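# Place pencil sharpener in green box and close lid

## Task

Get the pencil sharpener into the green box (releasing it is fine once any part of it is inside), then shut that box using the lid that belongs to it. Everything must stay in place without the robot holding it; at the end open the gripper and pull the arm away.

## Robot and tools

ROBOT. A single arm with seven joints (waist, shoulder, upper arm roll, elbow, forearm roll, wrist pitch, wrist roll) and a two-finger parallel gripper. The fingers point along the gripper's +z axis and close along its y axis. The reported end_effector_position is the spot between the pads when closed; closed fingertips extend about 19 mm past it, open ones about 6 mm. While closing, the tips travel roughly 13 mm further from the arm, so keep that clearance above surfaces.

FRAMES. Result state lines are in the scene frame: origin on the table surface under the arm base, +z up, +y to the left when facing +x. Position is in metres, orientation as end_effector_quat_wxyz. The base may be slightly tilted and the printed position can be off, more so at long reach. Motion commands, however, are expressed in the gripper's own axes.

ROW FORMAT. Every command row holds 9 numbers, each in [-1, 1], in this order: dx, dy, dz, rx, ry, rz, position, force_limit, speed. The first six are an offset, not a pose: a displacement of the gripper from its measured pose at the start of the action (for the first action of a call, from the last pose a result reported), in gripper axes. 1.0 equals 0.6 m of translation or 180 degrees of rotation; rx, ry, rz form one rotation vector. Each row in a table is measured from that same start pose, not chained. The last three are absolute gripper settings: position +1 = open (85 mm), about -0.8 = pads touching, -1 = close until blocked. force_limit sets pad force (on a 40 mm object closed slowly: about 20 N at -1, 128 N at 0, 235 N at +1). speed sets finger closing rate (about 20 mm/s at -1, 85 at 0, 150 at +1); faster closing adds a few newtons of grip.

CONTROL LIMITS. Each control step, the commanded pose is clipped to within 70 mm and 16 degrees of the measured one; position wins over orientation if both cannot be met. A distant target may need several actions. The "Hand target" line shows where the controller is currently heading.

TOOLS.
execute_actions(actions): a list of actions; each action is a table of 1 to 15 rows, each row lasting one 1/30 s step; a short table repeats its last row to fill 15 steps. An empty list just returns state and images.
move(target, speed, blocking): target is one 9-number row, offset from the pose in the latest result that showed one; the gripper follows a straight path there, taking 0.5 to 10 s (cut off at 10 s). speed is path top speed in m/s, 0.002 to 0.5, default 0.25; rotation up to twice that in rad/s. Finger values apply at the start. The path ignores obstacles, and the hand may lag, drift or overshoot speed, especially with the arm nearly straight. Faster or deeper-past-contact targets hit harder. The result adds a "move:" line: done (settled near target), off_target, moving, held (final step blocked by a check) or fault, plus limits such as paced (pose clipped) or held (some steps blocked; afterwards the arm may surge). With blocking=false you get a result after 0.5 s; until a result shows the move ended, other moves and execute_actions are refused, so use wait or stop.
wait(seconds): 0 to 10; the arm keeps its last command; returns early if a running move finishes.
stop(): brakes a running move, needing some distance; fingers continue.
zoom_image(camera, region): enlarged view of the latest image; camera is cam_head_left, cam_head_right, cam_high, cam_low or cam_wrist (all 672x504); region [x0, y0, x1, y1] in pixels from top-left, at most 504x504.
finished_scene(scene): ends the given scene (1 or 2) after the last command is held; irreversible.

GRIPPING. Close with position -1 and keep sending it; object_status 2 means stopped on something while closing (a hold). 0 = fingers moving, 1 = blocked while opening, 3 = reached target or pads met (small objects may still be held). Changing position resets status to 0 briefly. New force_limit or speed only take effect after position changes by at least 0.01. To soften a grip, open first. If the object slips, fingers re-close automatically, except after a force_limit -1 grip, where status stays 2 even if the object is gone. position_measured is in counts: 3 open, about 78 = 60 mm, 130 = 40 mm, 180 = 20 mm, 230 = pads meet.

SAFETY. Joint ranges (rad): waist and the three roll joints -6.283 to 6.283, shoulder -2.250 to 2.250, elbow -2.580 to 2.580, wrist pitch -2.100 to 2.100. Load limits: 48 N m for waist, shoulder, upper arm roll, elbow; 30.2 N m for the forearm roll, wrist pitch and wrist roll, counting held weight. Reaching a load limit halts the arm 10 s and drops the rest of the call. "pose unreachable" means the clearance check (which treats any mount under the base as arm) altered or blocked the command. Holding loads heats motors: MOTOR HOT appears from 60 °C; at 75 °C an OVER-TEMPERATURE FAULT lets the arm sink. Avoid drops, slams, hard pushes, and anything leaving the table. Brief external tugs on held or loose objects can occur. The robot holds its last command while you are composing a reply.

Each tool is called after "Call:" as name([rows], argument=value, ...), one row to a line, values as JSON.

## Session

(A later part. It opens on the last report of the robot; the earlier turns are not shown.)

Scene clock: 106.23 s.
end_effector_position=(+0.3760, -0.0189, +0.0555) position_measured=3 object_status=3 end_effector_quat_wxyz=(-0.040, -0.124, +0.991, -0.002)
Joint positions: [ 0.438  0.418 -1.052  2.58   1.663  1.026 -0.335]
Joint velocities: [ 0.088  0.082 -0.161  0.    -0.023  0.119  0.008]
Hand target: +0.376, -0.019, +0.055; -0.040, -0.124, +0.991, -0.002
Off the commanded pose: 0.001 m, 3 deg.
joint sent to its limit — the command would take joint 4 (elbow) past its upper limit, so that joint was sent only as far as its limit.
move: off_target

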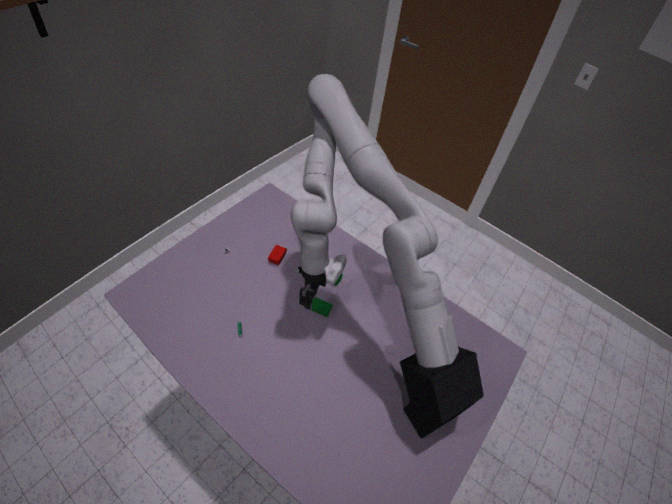

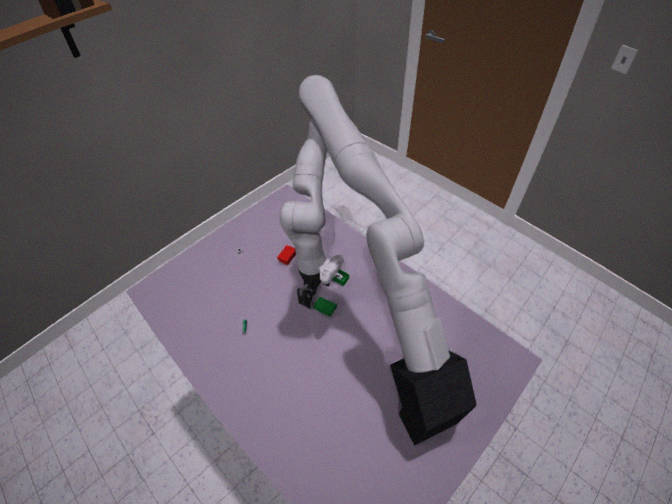

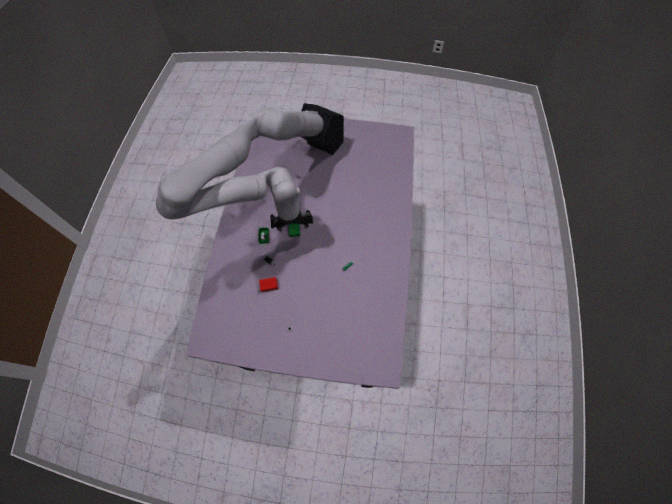

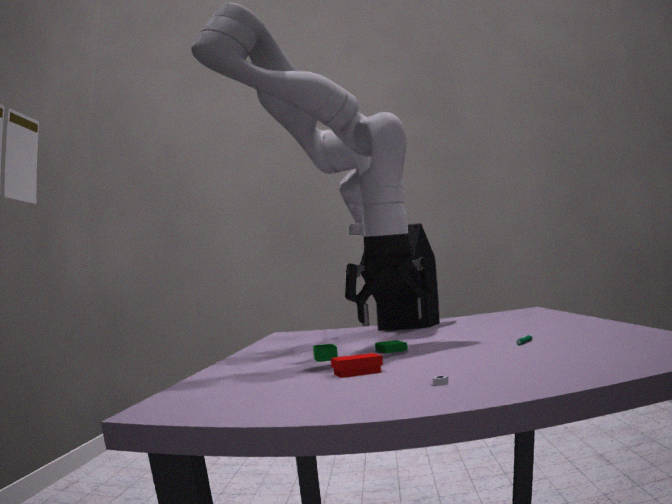

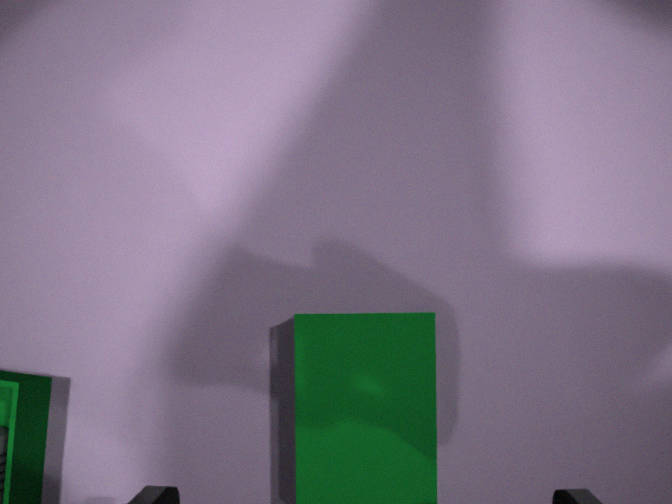

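Call:
move(target=[0.018,0,0.059,0,-0.018,0,1,-0.6,0], speed=0.05)

Scene clock: 110.90 s.
end_effector_position=(+0.3640, -0.0219, +0.0210) position_measured=3 object_status=3 end_effector_quat_wxyz=(-0.048, -0.124, +0.991, -0.005)
Joint positions: [ 0.494  0.62  -1.09   2.58   1.778  1.19  -0.38 ]
Joint velocities: [ 0.071  0.083 -0.135 -0.    -0.025  0.117  0.024]
Hand target: +0.364, -0.022, +0.021; -0.048, -0.124, +0.991, -0.005
Off the commanded pose: 0.001 m, 4 deg.
joint sent to its limit — the command would take joint 4 (elbow) past its upper limit, so that joint was sent only as far as its limit.
move: off_target

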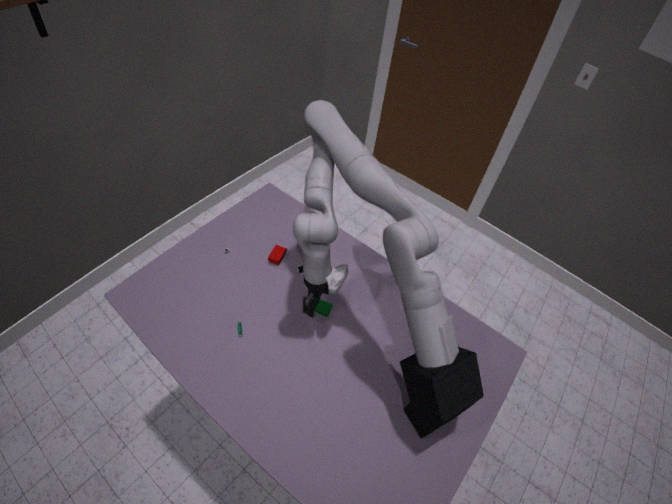

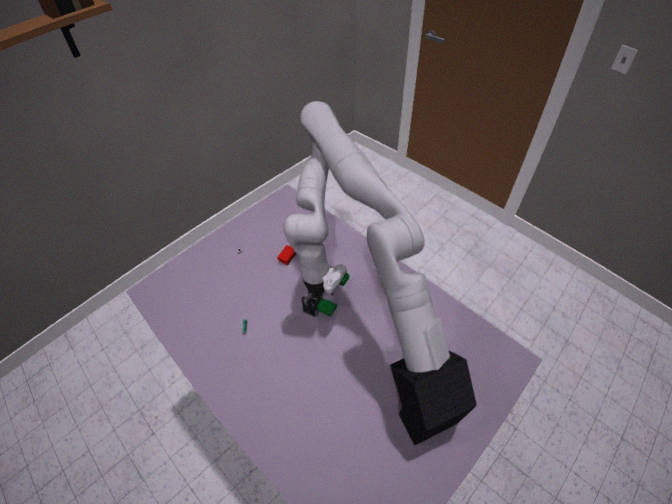

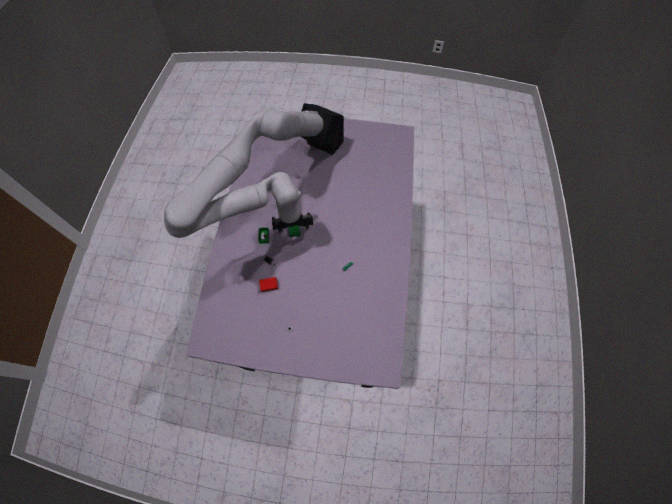

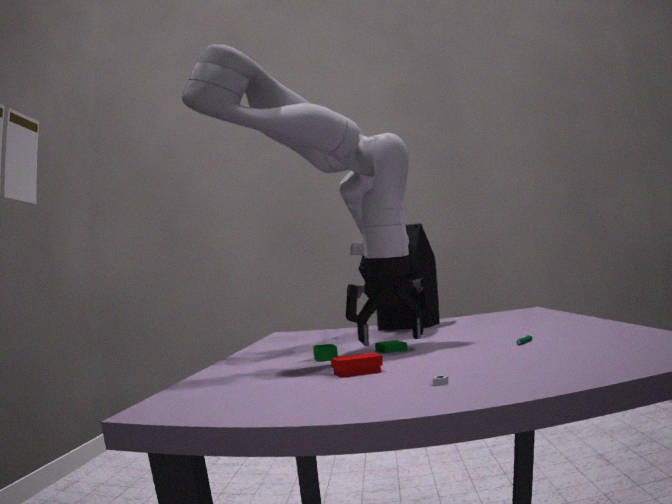

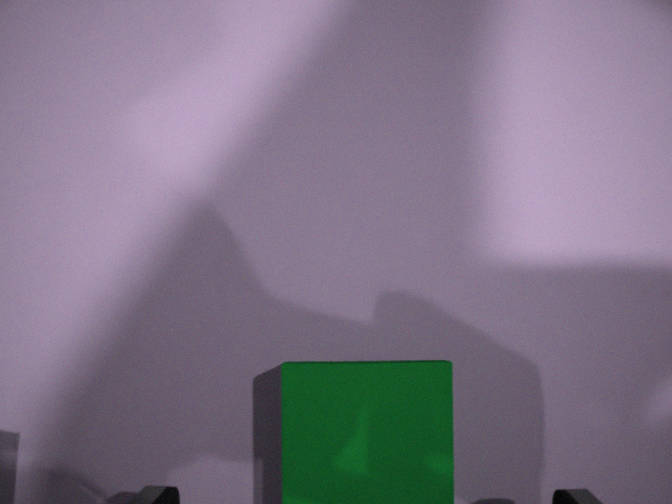

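Call:
move(target=[0,0,0,0,0,0,-1,-0.6,-0.5])

Call:
move(target=[-0.02,0,-0.075,0,0,0,-1,-0.6,-0.5], speed=0.06)

Call:
move(target=[-0.02,-0.185,0,0,0,0.03,-1,-0.6,-0.5], speed=0.08)

Scene clock: 116.53 s.
end_effector_position=(+0.3640, -0.0219, +0.0212) position_measured=135 object_status=2 end_effector_quat_wxyz=(-0.048, -0.125, +0.991, -0.005)
Joint positions: [ 0.501  0.625 -1.103  2.58   1.775  1.199 -0.377]
Joint velocities: [ 0. -0. -0. -0.  0. -0.  0.]
Hand target: +0.364, -0.022, +0.021; -0.048, -0.124, +0.991, -0.005
Off the commanded pose: 0.000 m, 0 deg.
move: done

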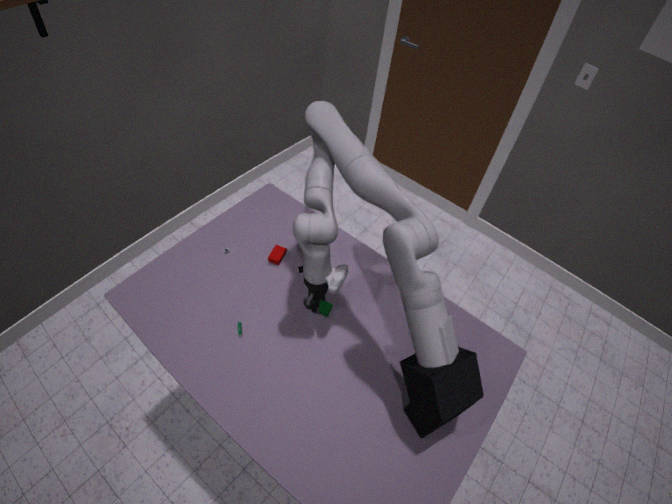

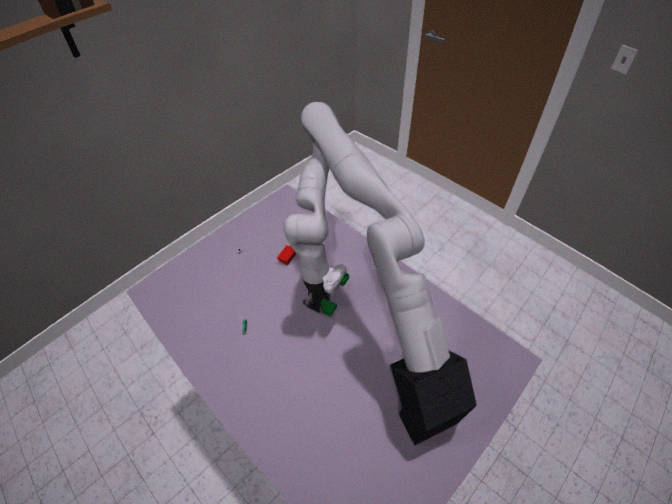

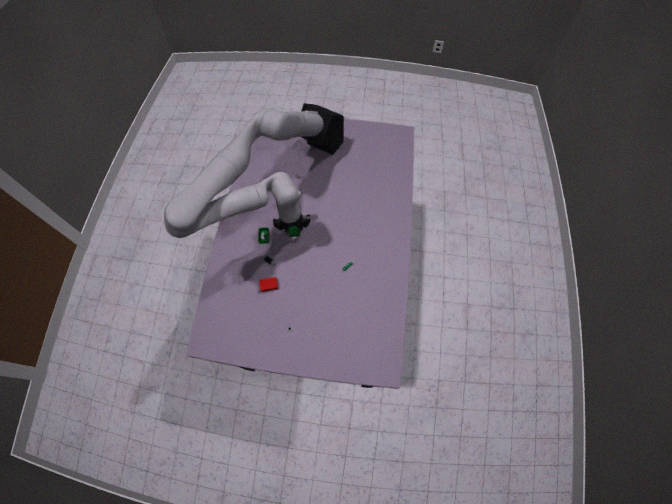

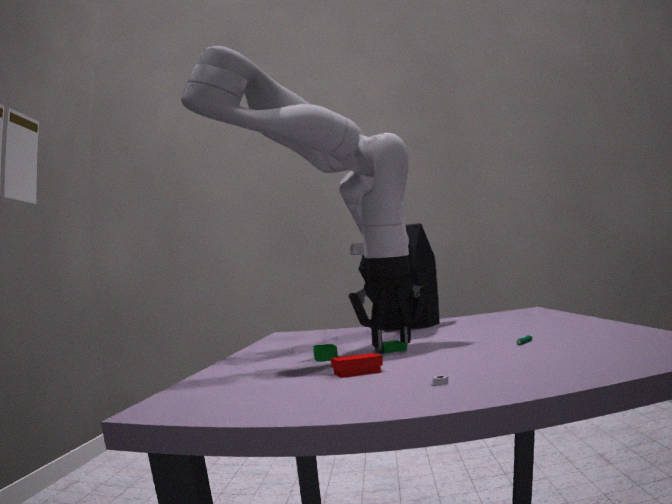

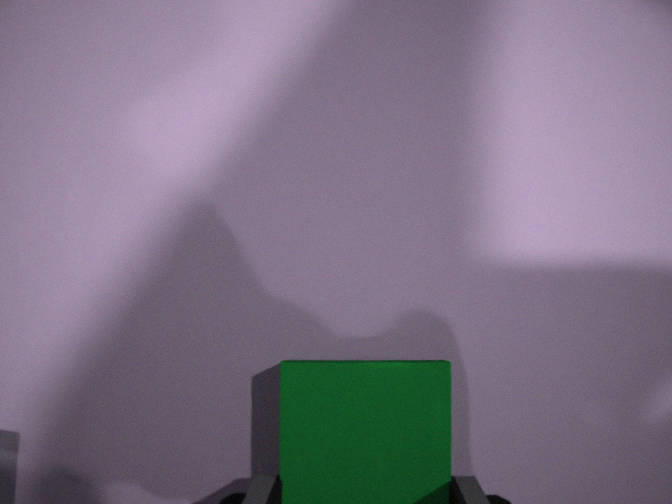

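Scene clock: 117.67 s.
end_effector_position=(+0.3794, -0.0176, +0.0648) position_measured=135 object_status=2 end_effector_quat_wxyz=(-0.048, -0.124, +0.991, -0.004)
Joint positions: [ 0.534  0.436 -1.213  2.552  1.567  1.091 -0.258]
Joint velocities: [ 0.007 -0.008 -0.003 -0.004 -0.003 -0.002  0.006]
Hand target: +0.380, -0.018, +0.065; -0.047, -0.124, +0.991, -0.005
Off the commanded pose: 0.001 m, 0 deg.
move: done

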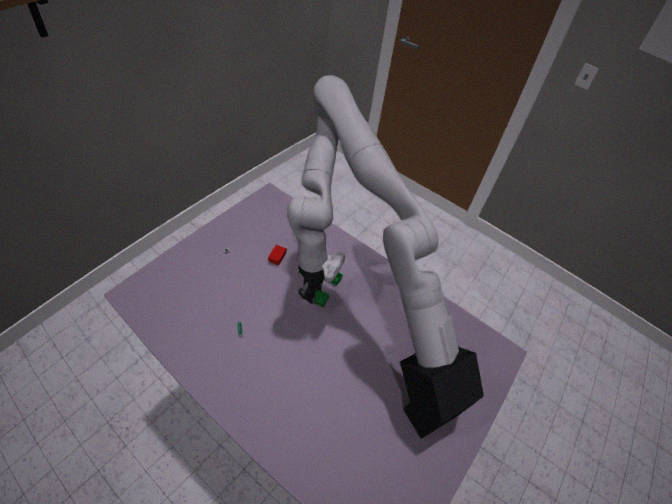

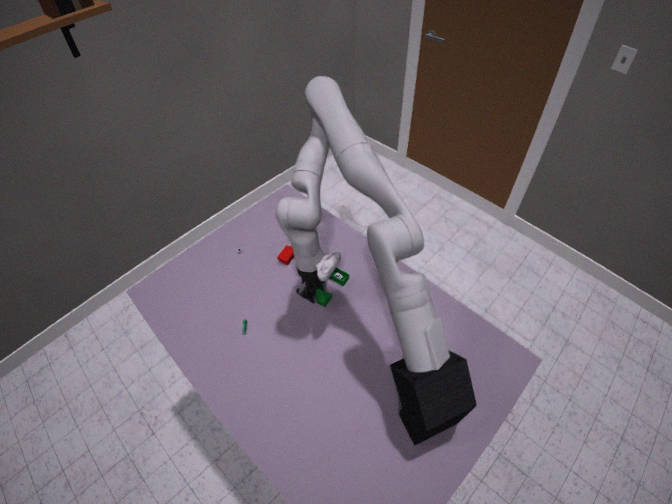

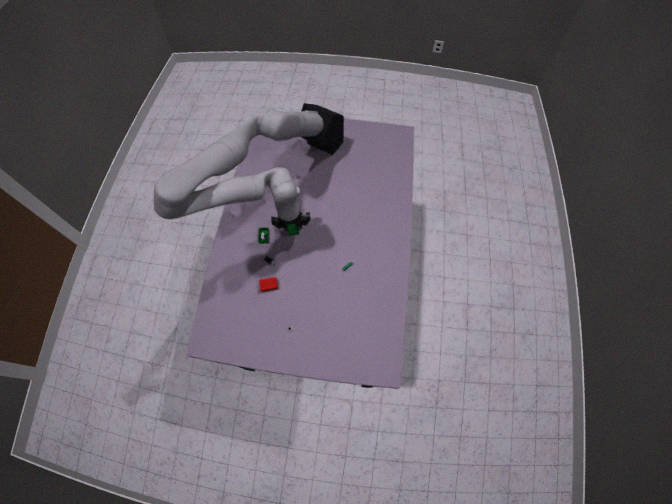

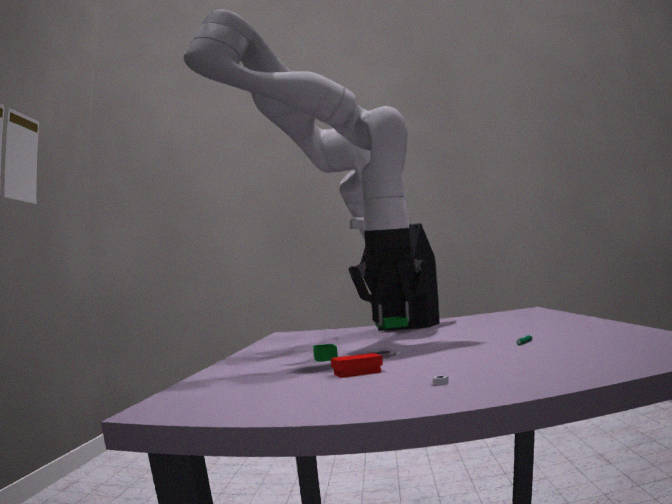

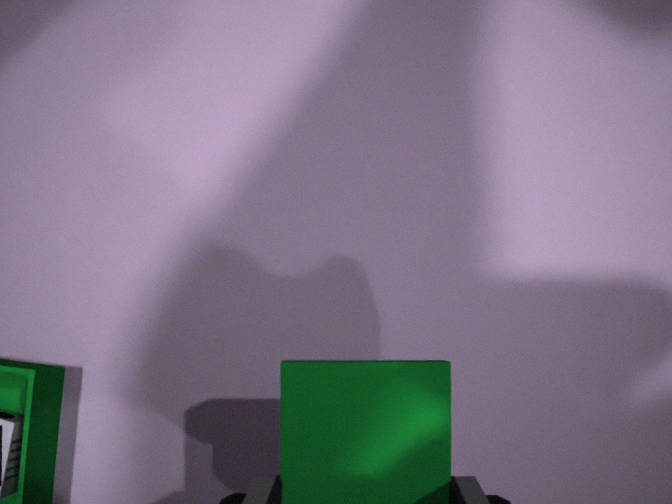

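Scene clock: 119.53 s.
end_effector_position=(+0.4191, -0.1214, +0.0633) position_measured=135 object_status=2 end_effector_quat_wxyz=(-0.046, -0.076, +0.996, -0.005)
Joint positions: [ 1.229  0.094 -1.198  2.455  1.604  0.463  0.164]
Joint velocities: [ 0.005 -0.007  0.004 -0.001 -0.005 -0.004  0.004]
Hand target: +0.419, -0.122, +0.063; -0.046, -0.076, +0.996, -0.005
Off the commanded pose: 0.001 m, 0 deg.
move: done

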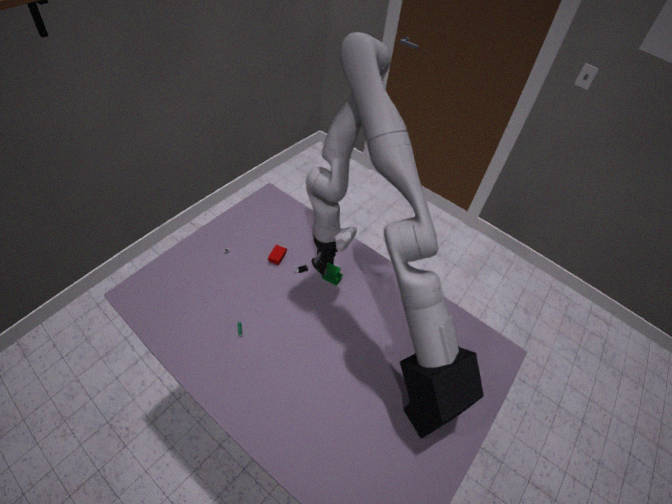

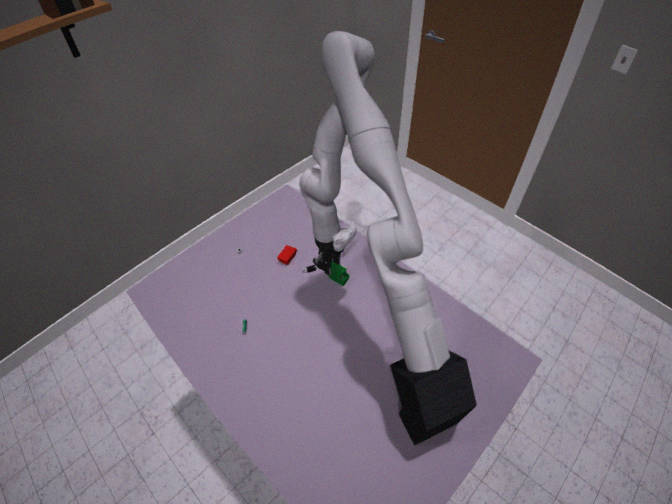

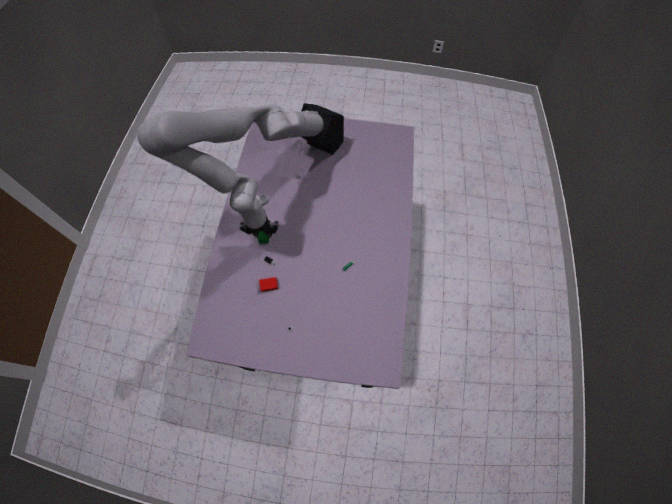

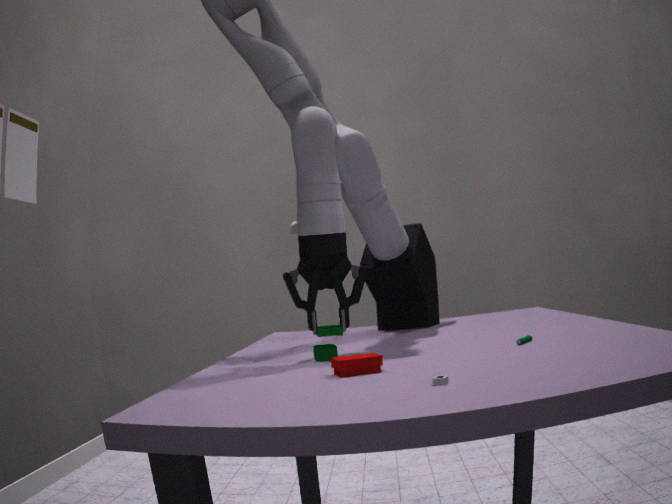

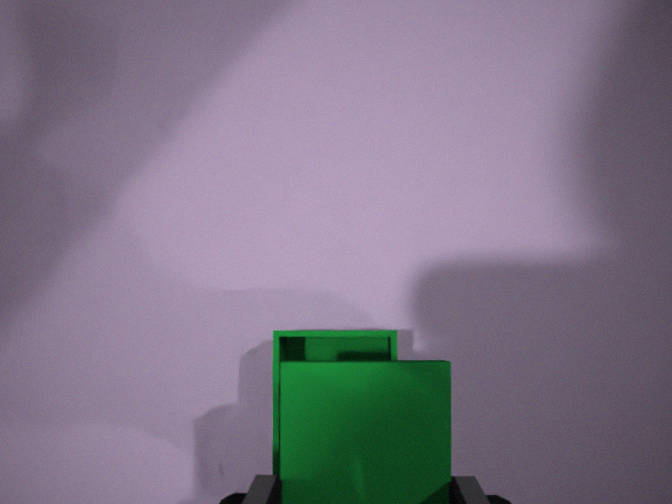

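Call:
move(target=[0.007,-0.015,0.025,0,0,0,-1,-0.6,-0.5], speed=0.04)

Call:
zoom_image(camera="cam_low", region=[260,290,400,395])

Scene clock: 126.13 s.
end_effector_position=(+0.4151, -0.1314, +0.0489) position_measured=135 object_status=2 end_effector_quat_wxyz=(-0.047, -0.076, +0.996, -0.006)
Joint positions: [ 1.224  0.173 -1.181  2.458  1.715  0.516  0.102]
Joint velocities: [-0.002  0.009  0.001  0.001  0.008  0.004 -0.007]
Hand target: +0.415, -0.131, +0.049; -0.047, -0.076, +0.996, -0.005
Off the commanded pose: 0.000 m, 0 deg.
move: done

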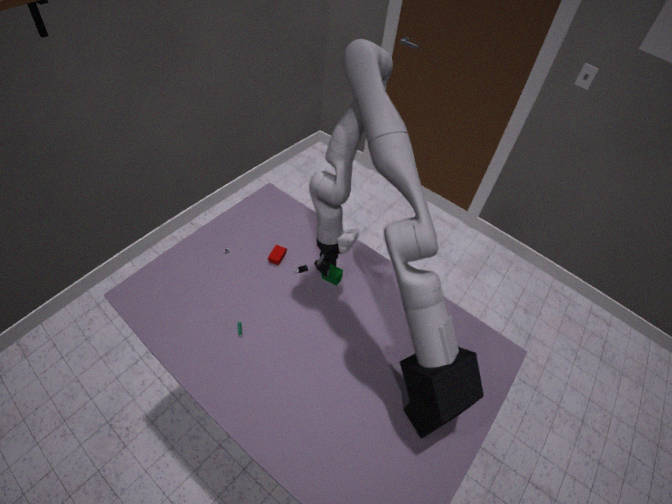

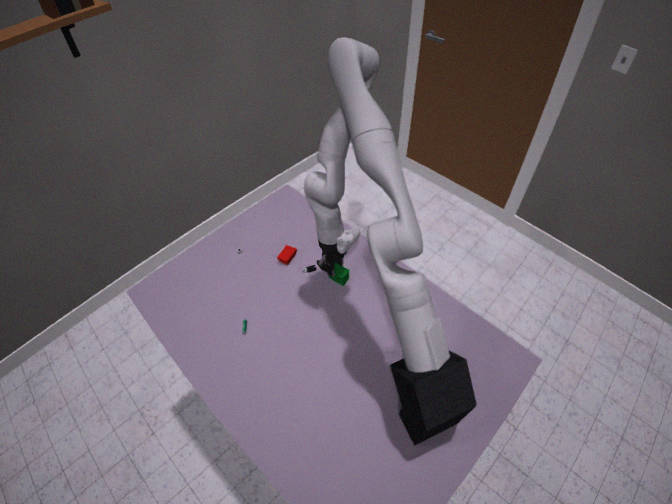

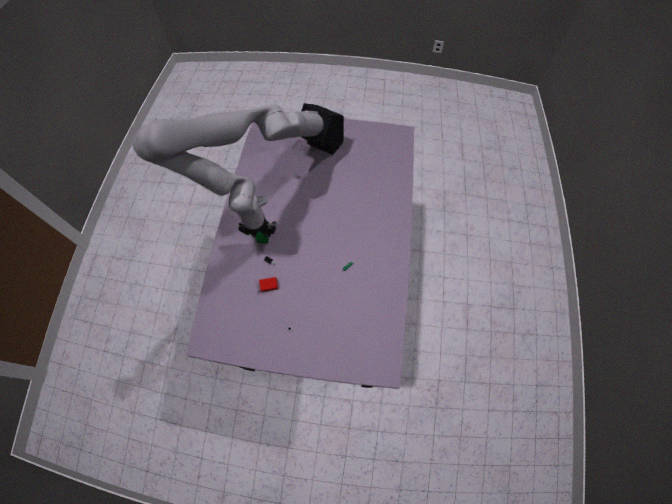

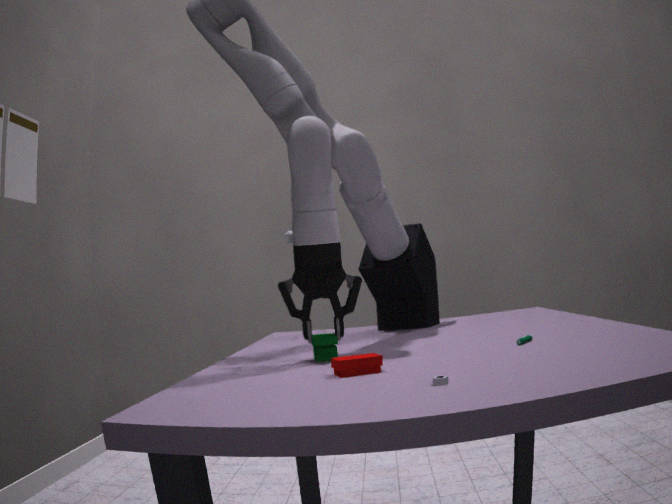

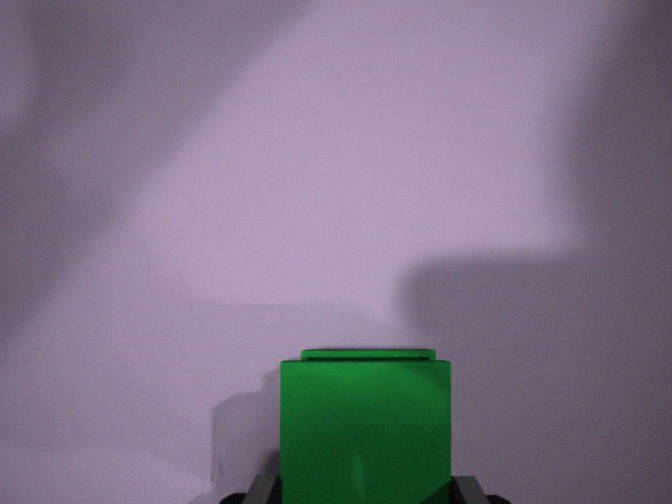

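Region (260, 290, 400, 395) of cam_low's 672x504 image, scaled by 3.600, with more detail than that image has; it fills the top 378 rows of this view, and the rest is white.

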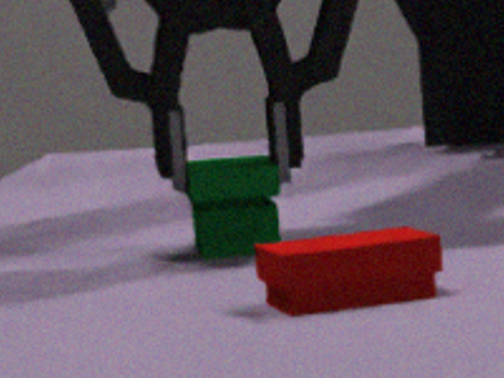

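Call:
move(target=[0.003,0,0.014,0,0,0,-1,-0.6,-0.5], speed=0.02)

Call:
zoom_image(camera="cam_low", region=[260,290,400,395])

Scene clock: 131.63 s.
end_effector_position=(+0.4133, -0.1312, +0.0431) position_measured=135 object_status=2 end_effector_quat_wxyz=(-0.045, -0.081, +0.996, -0.008)
Joint positions: [ 1.2    0.216 -1.183  2.466  1.76   0.569  0.065]
Joint velocities: [-0.002  0.006 -0.005  0.002  0.005  0.012 -0.005]
Hand target: +0.412, -0.132, +0.041; -0.047, -0.077, +0.996, -0.006
Off the commanded pose: 0.003 m, 1 deg.
move: done

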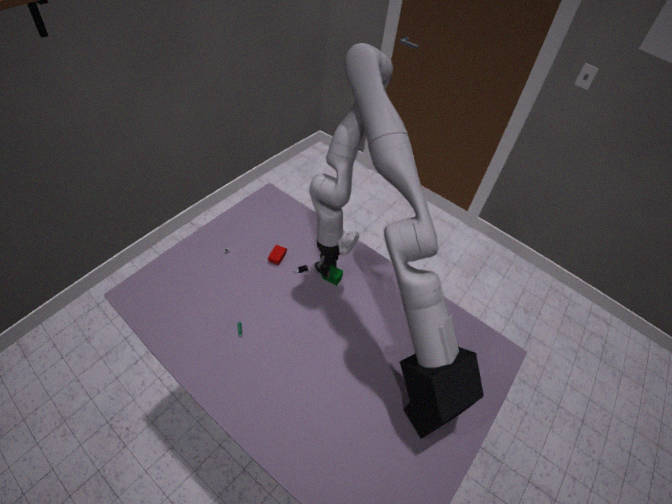

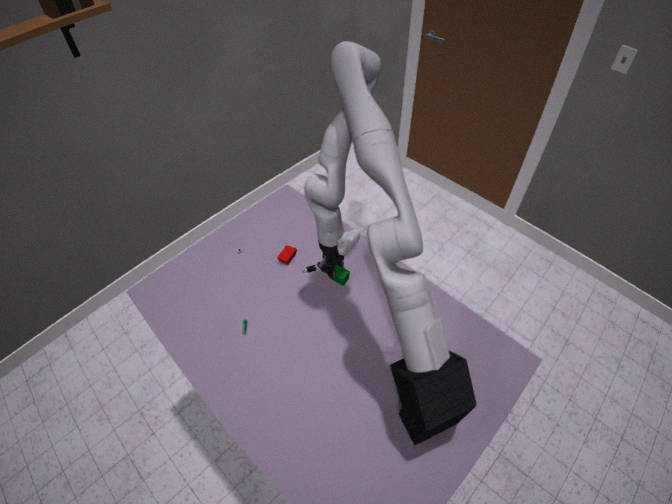

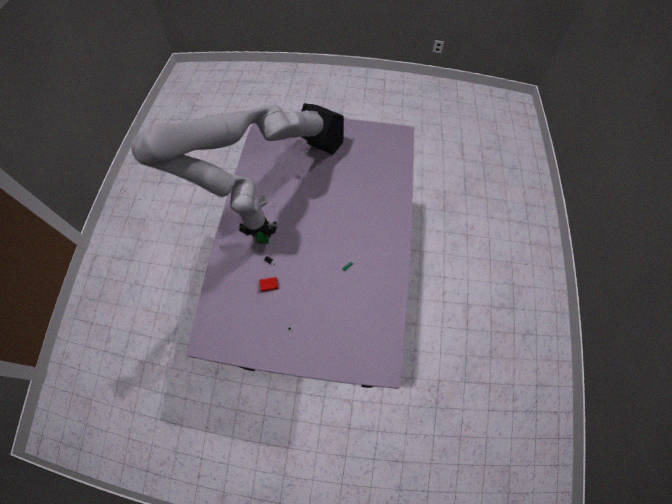

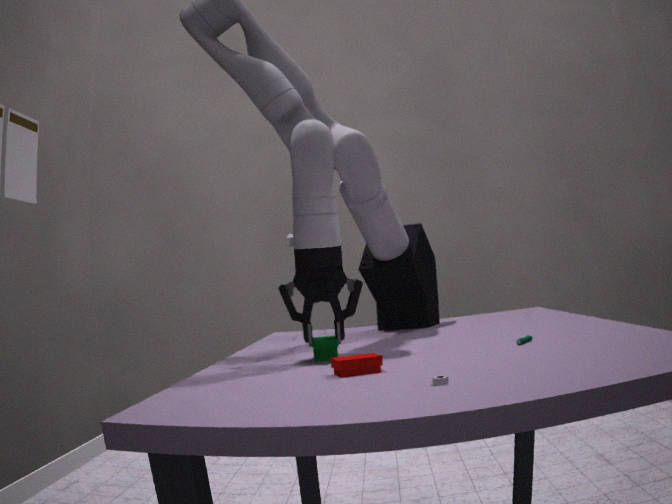

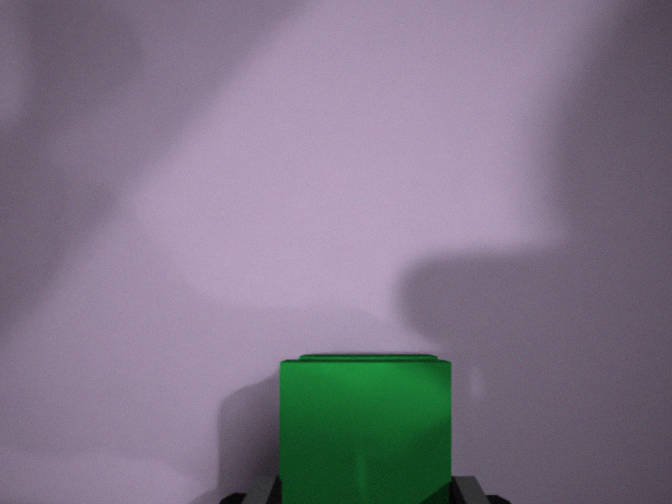

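Region (260, 290, 400, 395) of cam_low's 672x504 image, scaled by 3.600, with more detail than that image has; it fills the top 378 rows of this view, and the rest is white.

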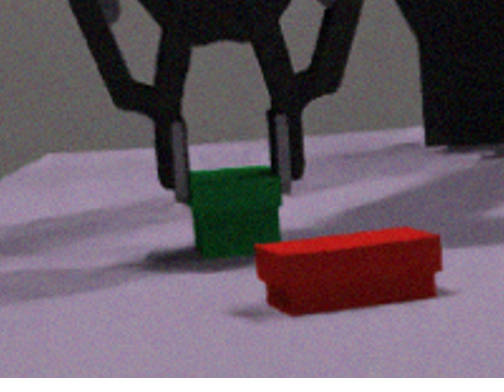

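Call:
move(target=[0.007,0,-0.005,0,0,0,-1,-0.6,-0.5], speed=0.02)

Call:
move(target=[0,0,0.012,0,0,0,-1,-0.6,-0.5], speed=0.015)

Call:
zoom_image(camera="cam_low", region=[260,290,400,395])

Scene clock: 135.63 s.
end_effector_position=(+0.4094, -0.1317, +0.0465) position_measured=135 object_status=2 end_effector_quat_wxyz=(-0.045, -0.081, +0.996, -0.008)
Joint positions: [ 1.215  0.199 -1.187  2.479  1.771  0.552  0.051]
Joint velocities: [ 0.003 -0.003  0.001  0.002  0.001 -0.001 -0.002]
Hand target: +0.409, -0.132, +0.047; -0.045, -0.081, +0.996, -0.008
Off the commanded pose: 0.000 m, 0 deg.
move: done

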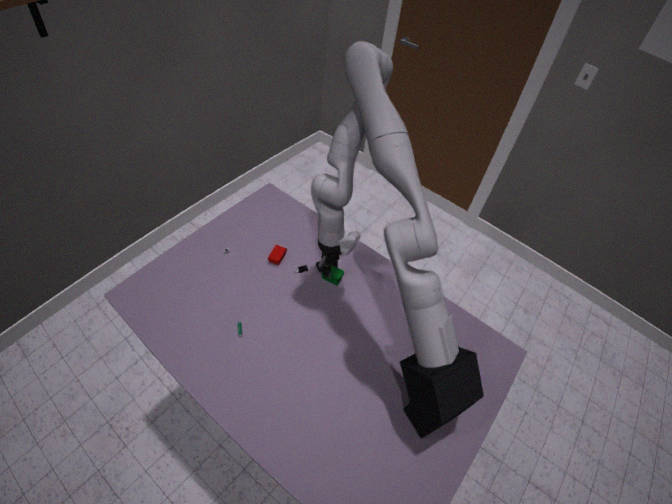

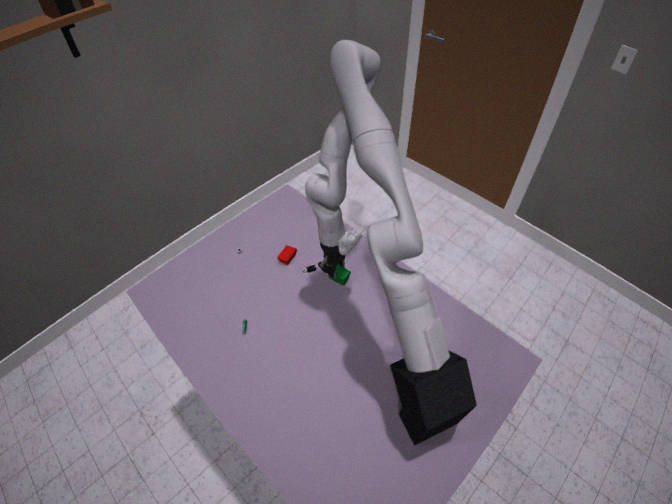

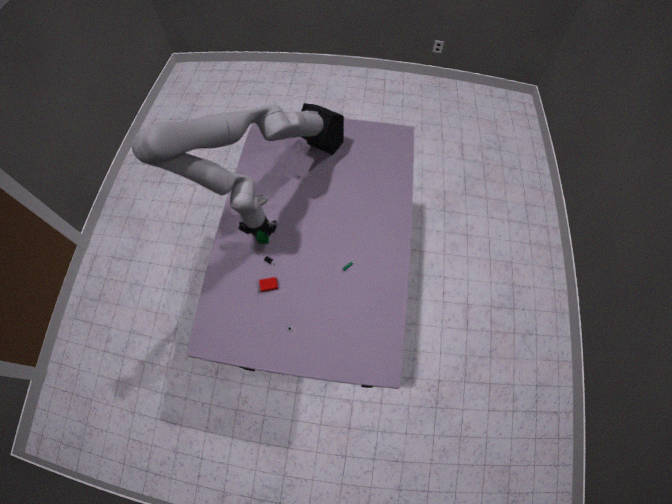

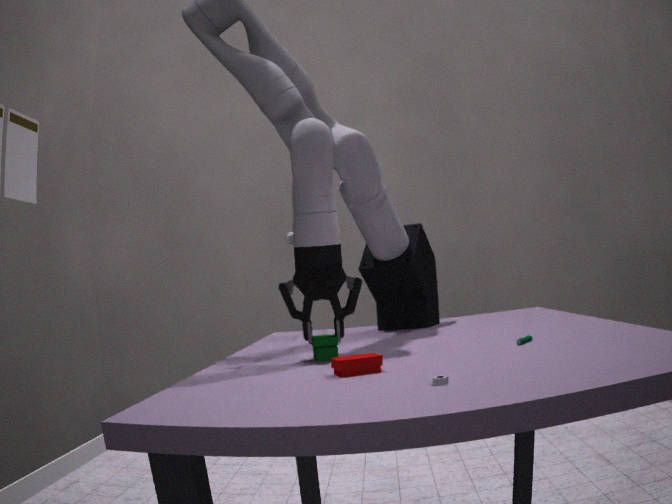

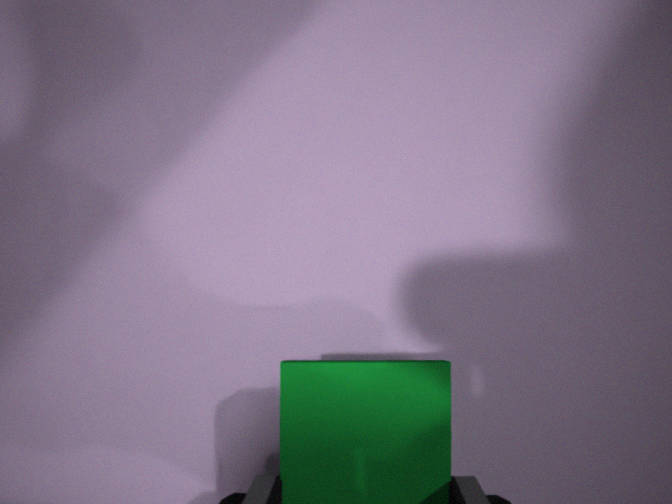

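Scene clock: 136.33 s.
end_effector_position=(+0.4111, -0.1310, +0.0411) position_measured=135 object_status=2 end_effector_quat_wxyz=(-0.042, -0.084, +0.996, -0.009)
Joint positions: [ 1.191  0.235 -1.186  2.479  1.798  0.597  0.032]
Joint velocities: [-0.003  0.003 -0.003  0.002  0.002  0.008 -0.003]
Hand target: +0.409, -0.132, +0.039; -0.045, -0.081, +0.996, -0.008
Off the commanded pose: 0.003 m, 1 deg.
move: done

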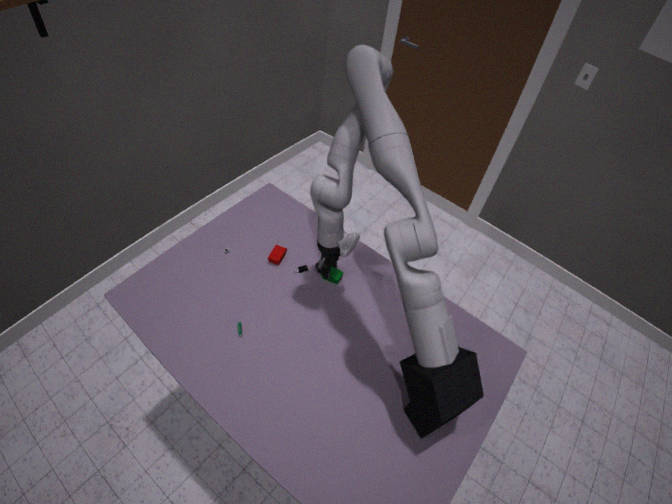

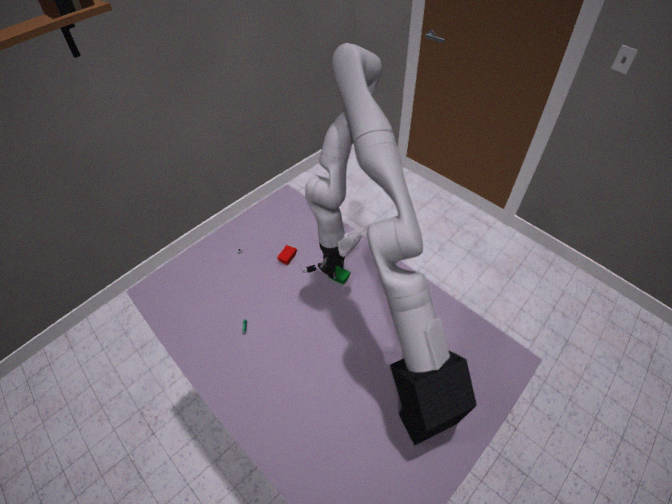

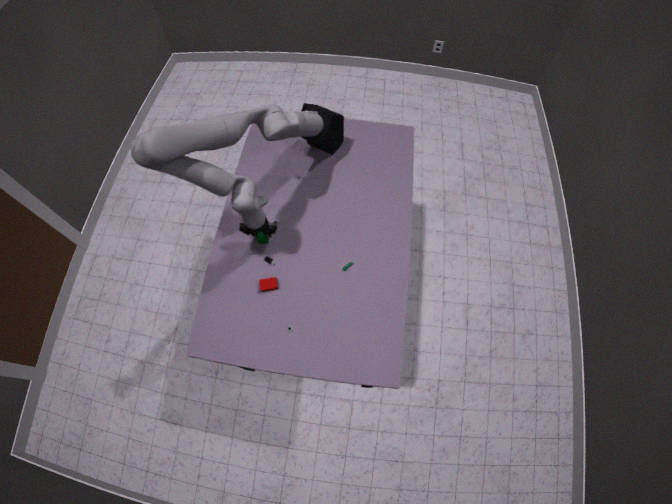

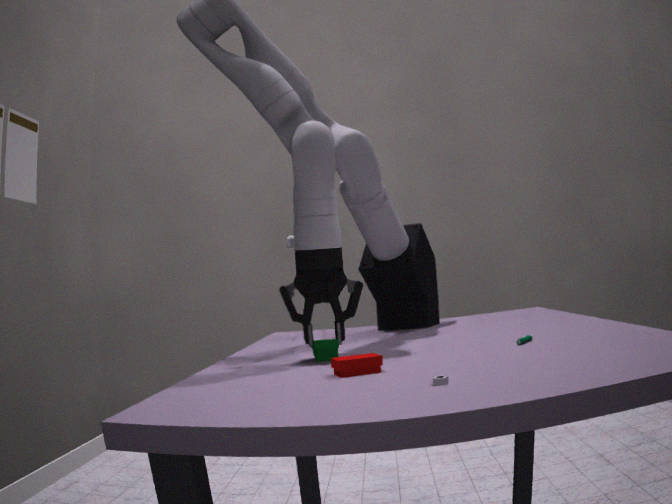

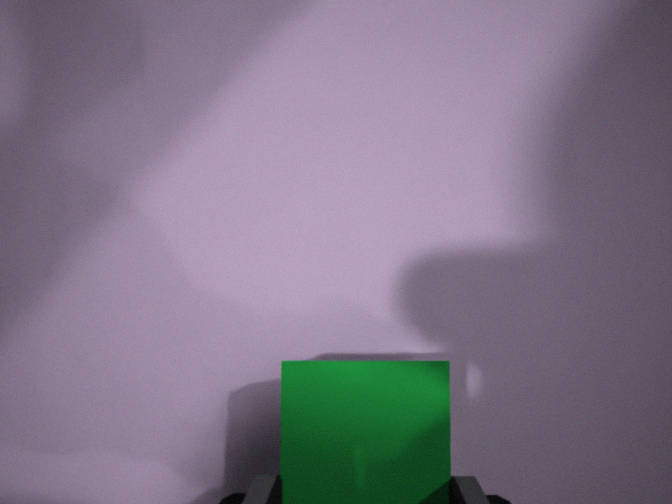

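Region (260, 290, 400, 395) of cam_low's 672x504 image, scaled by 3.600, with more detail than that image has; it fills the top 378 rows of this view, and the rest is white.

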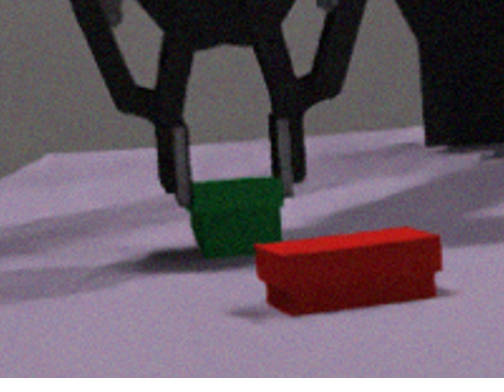

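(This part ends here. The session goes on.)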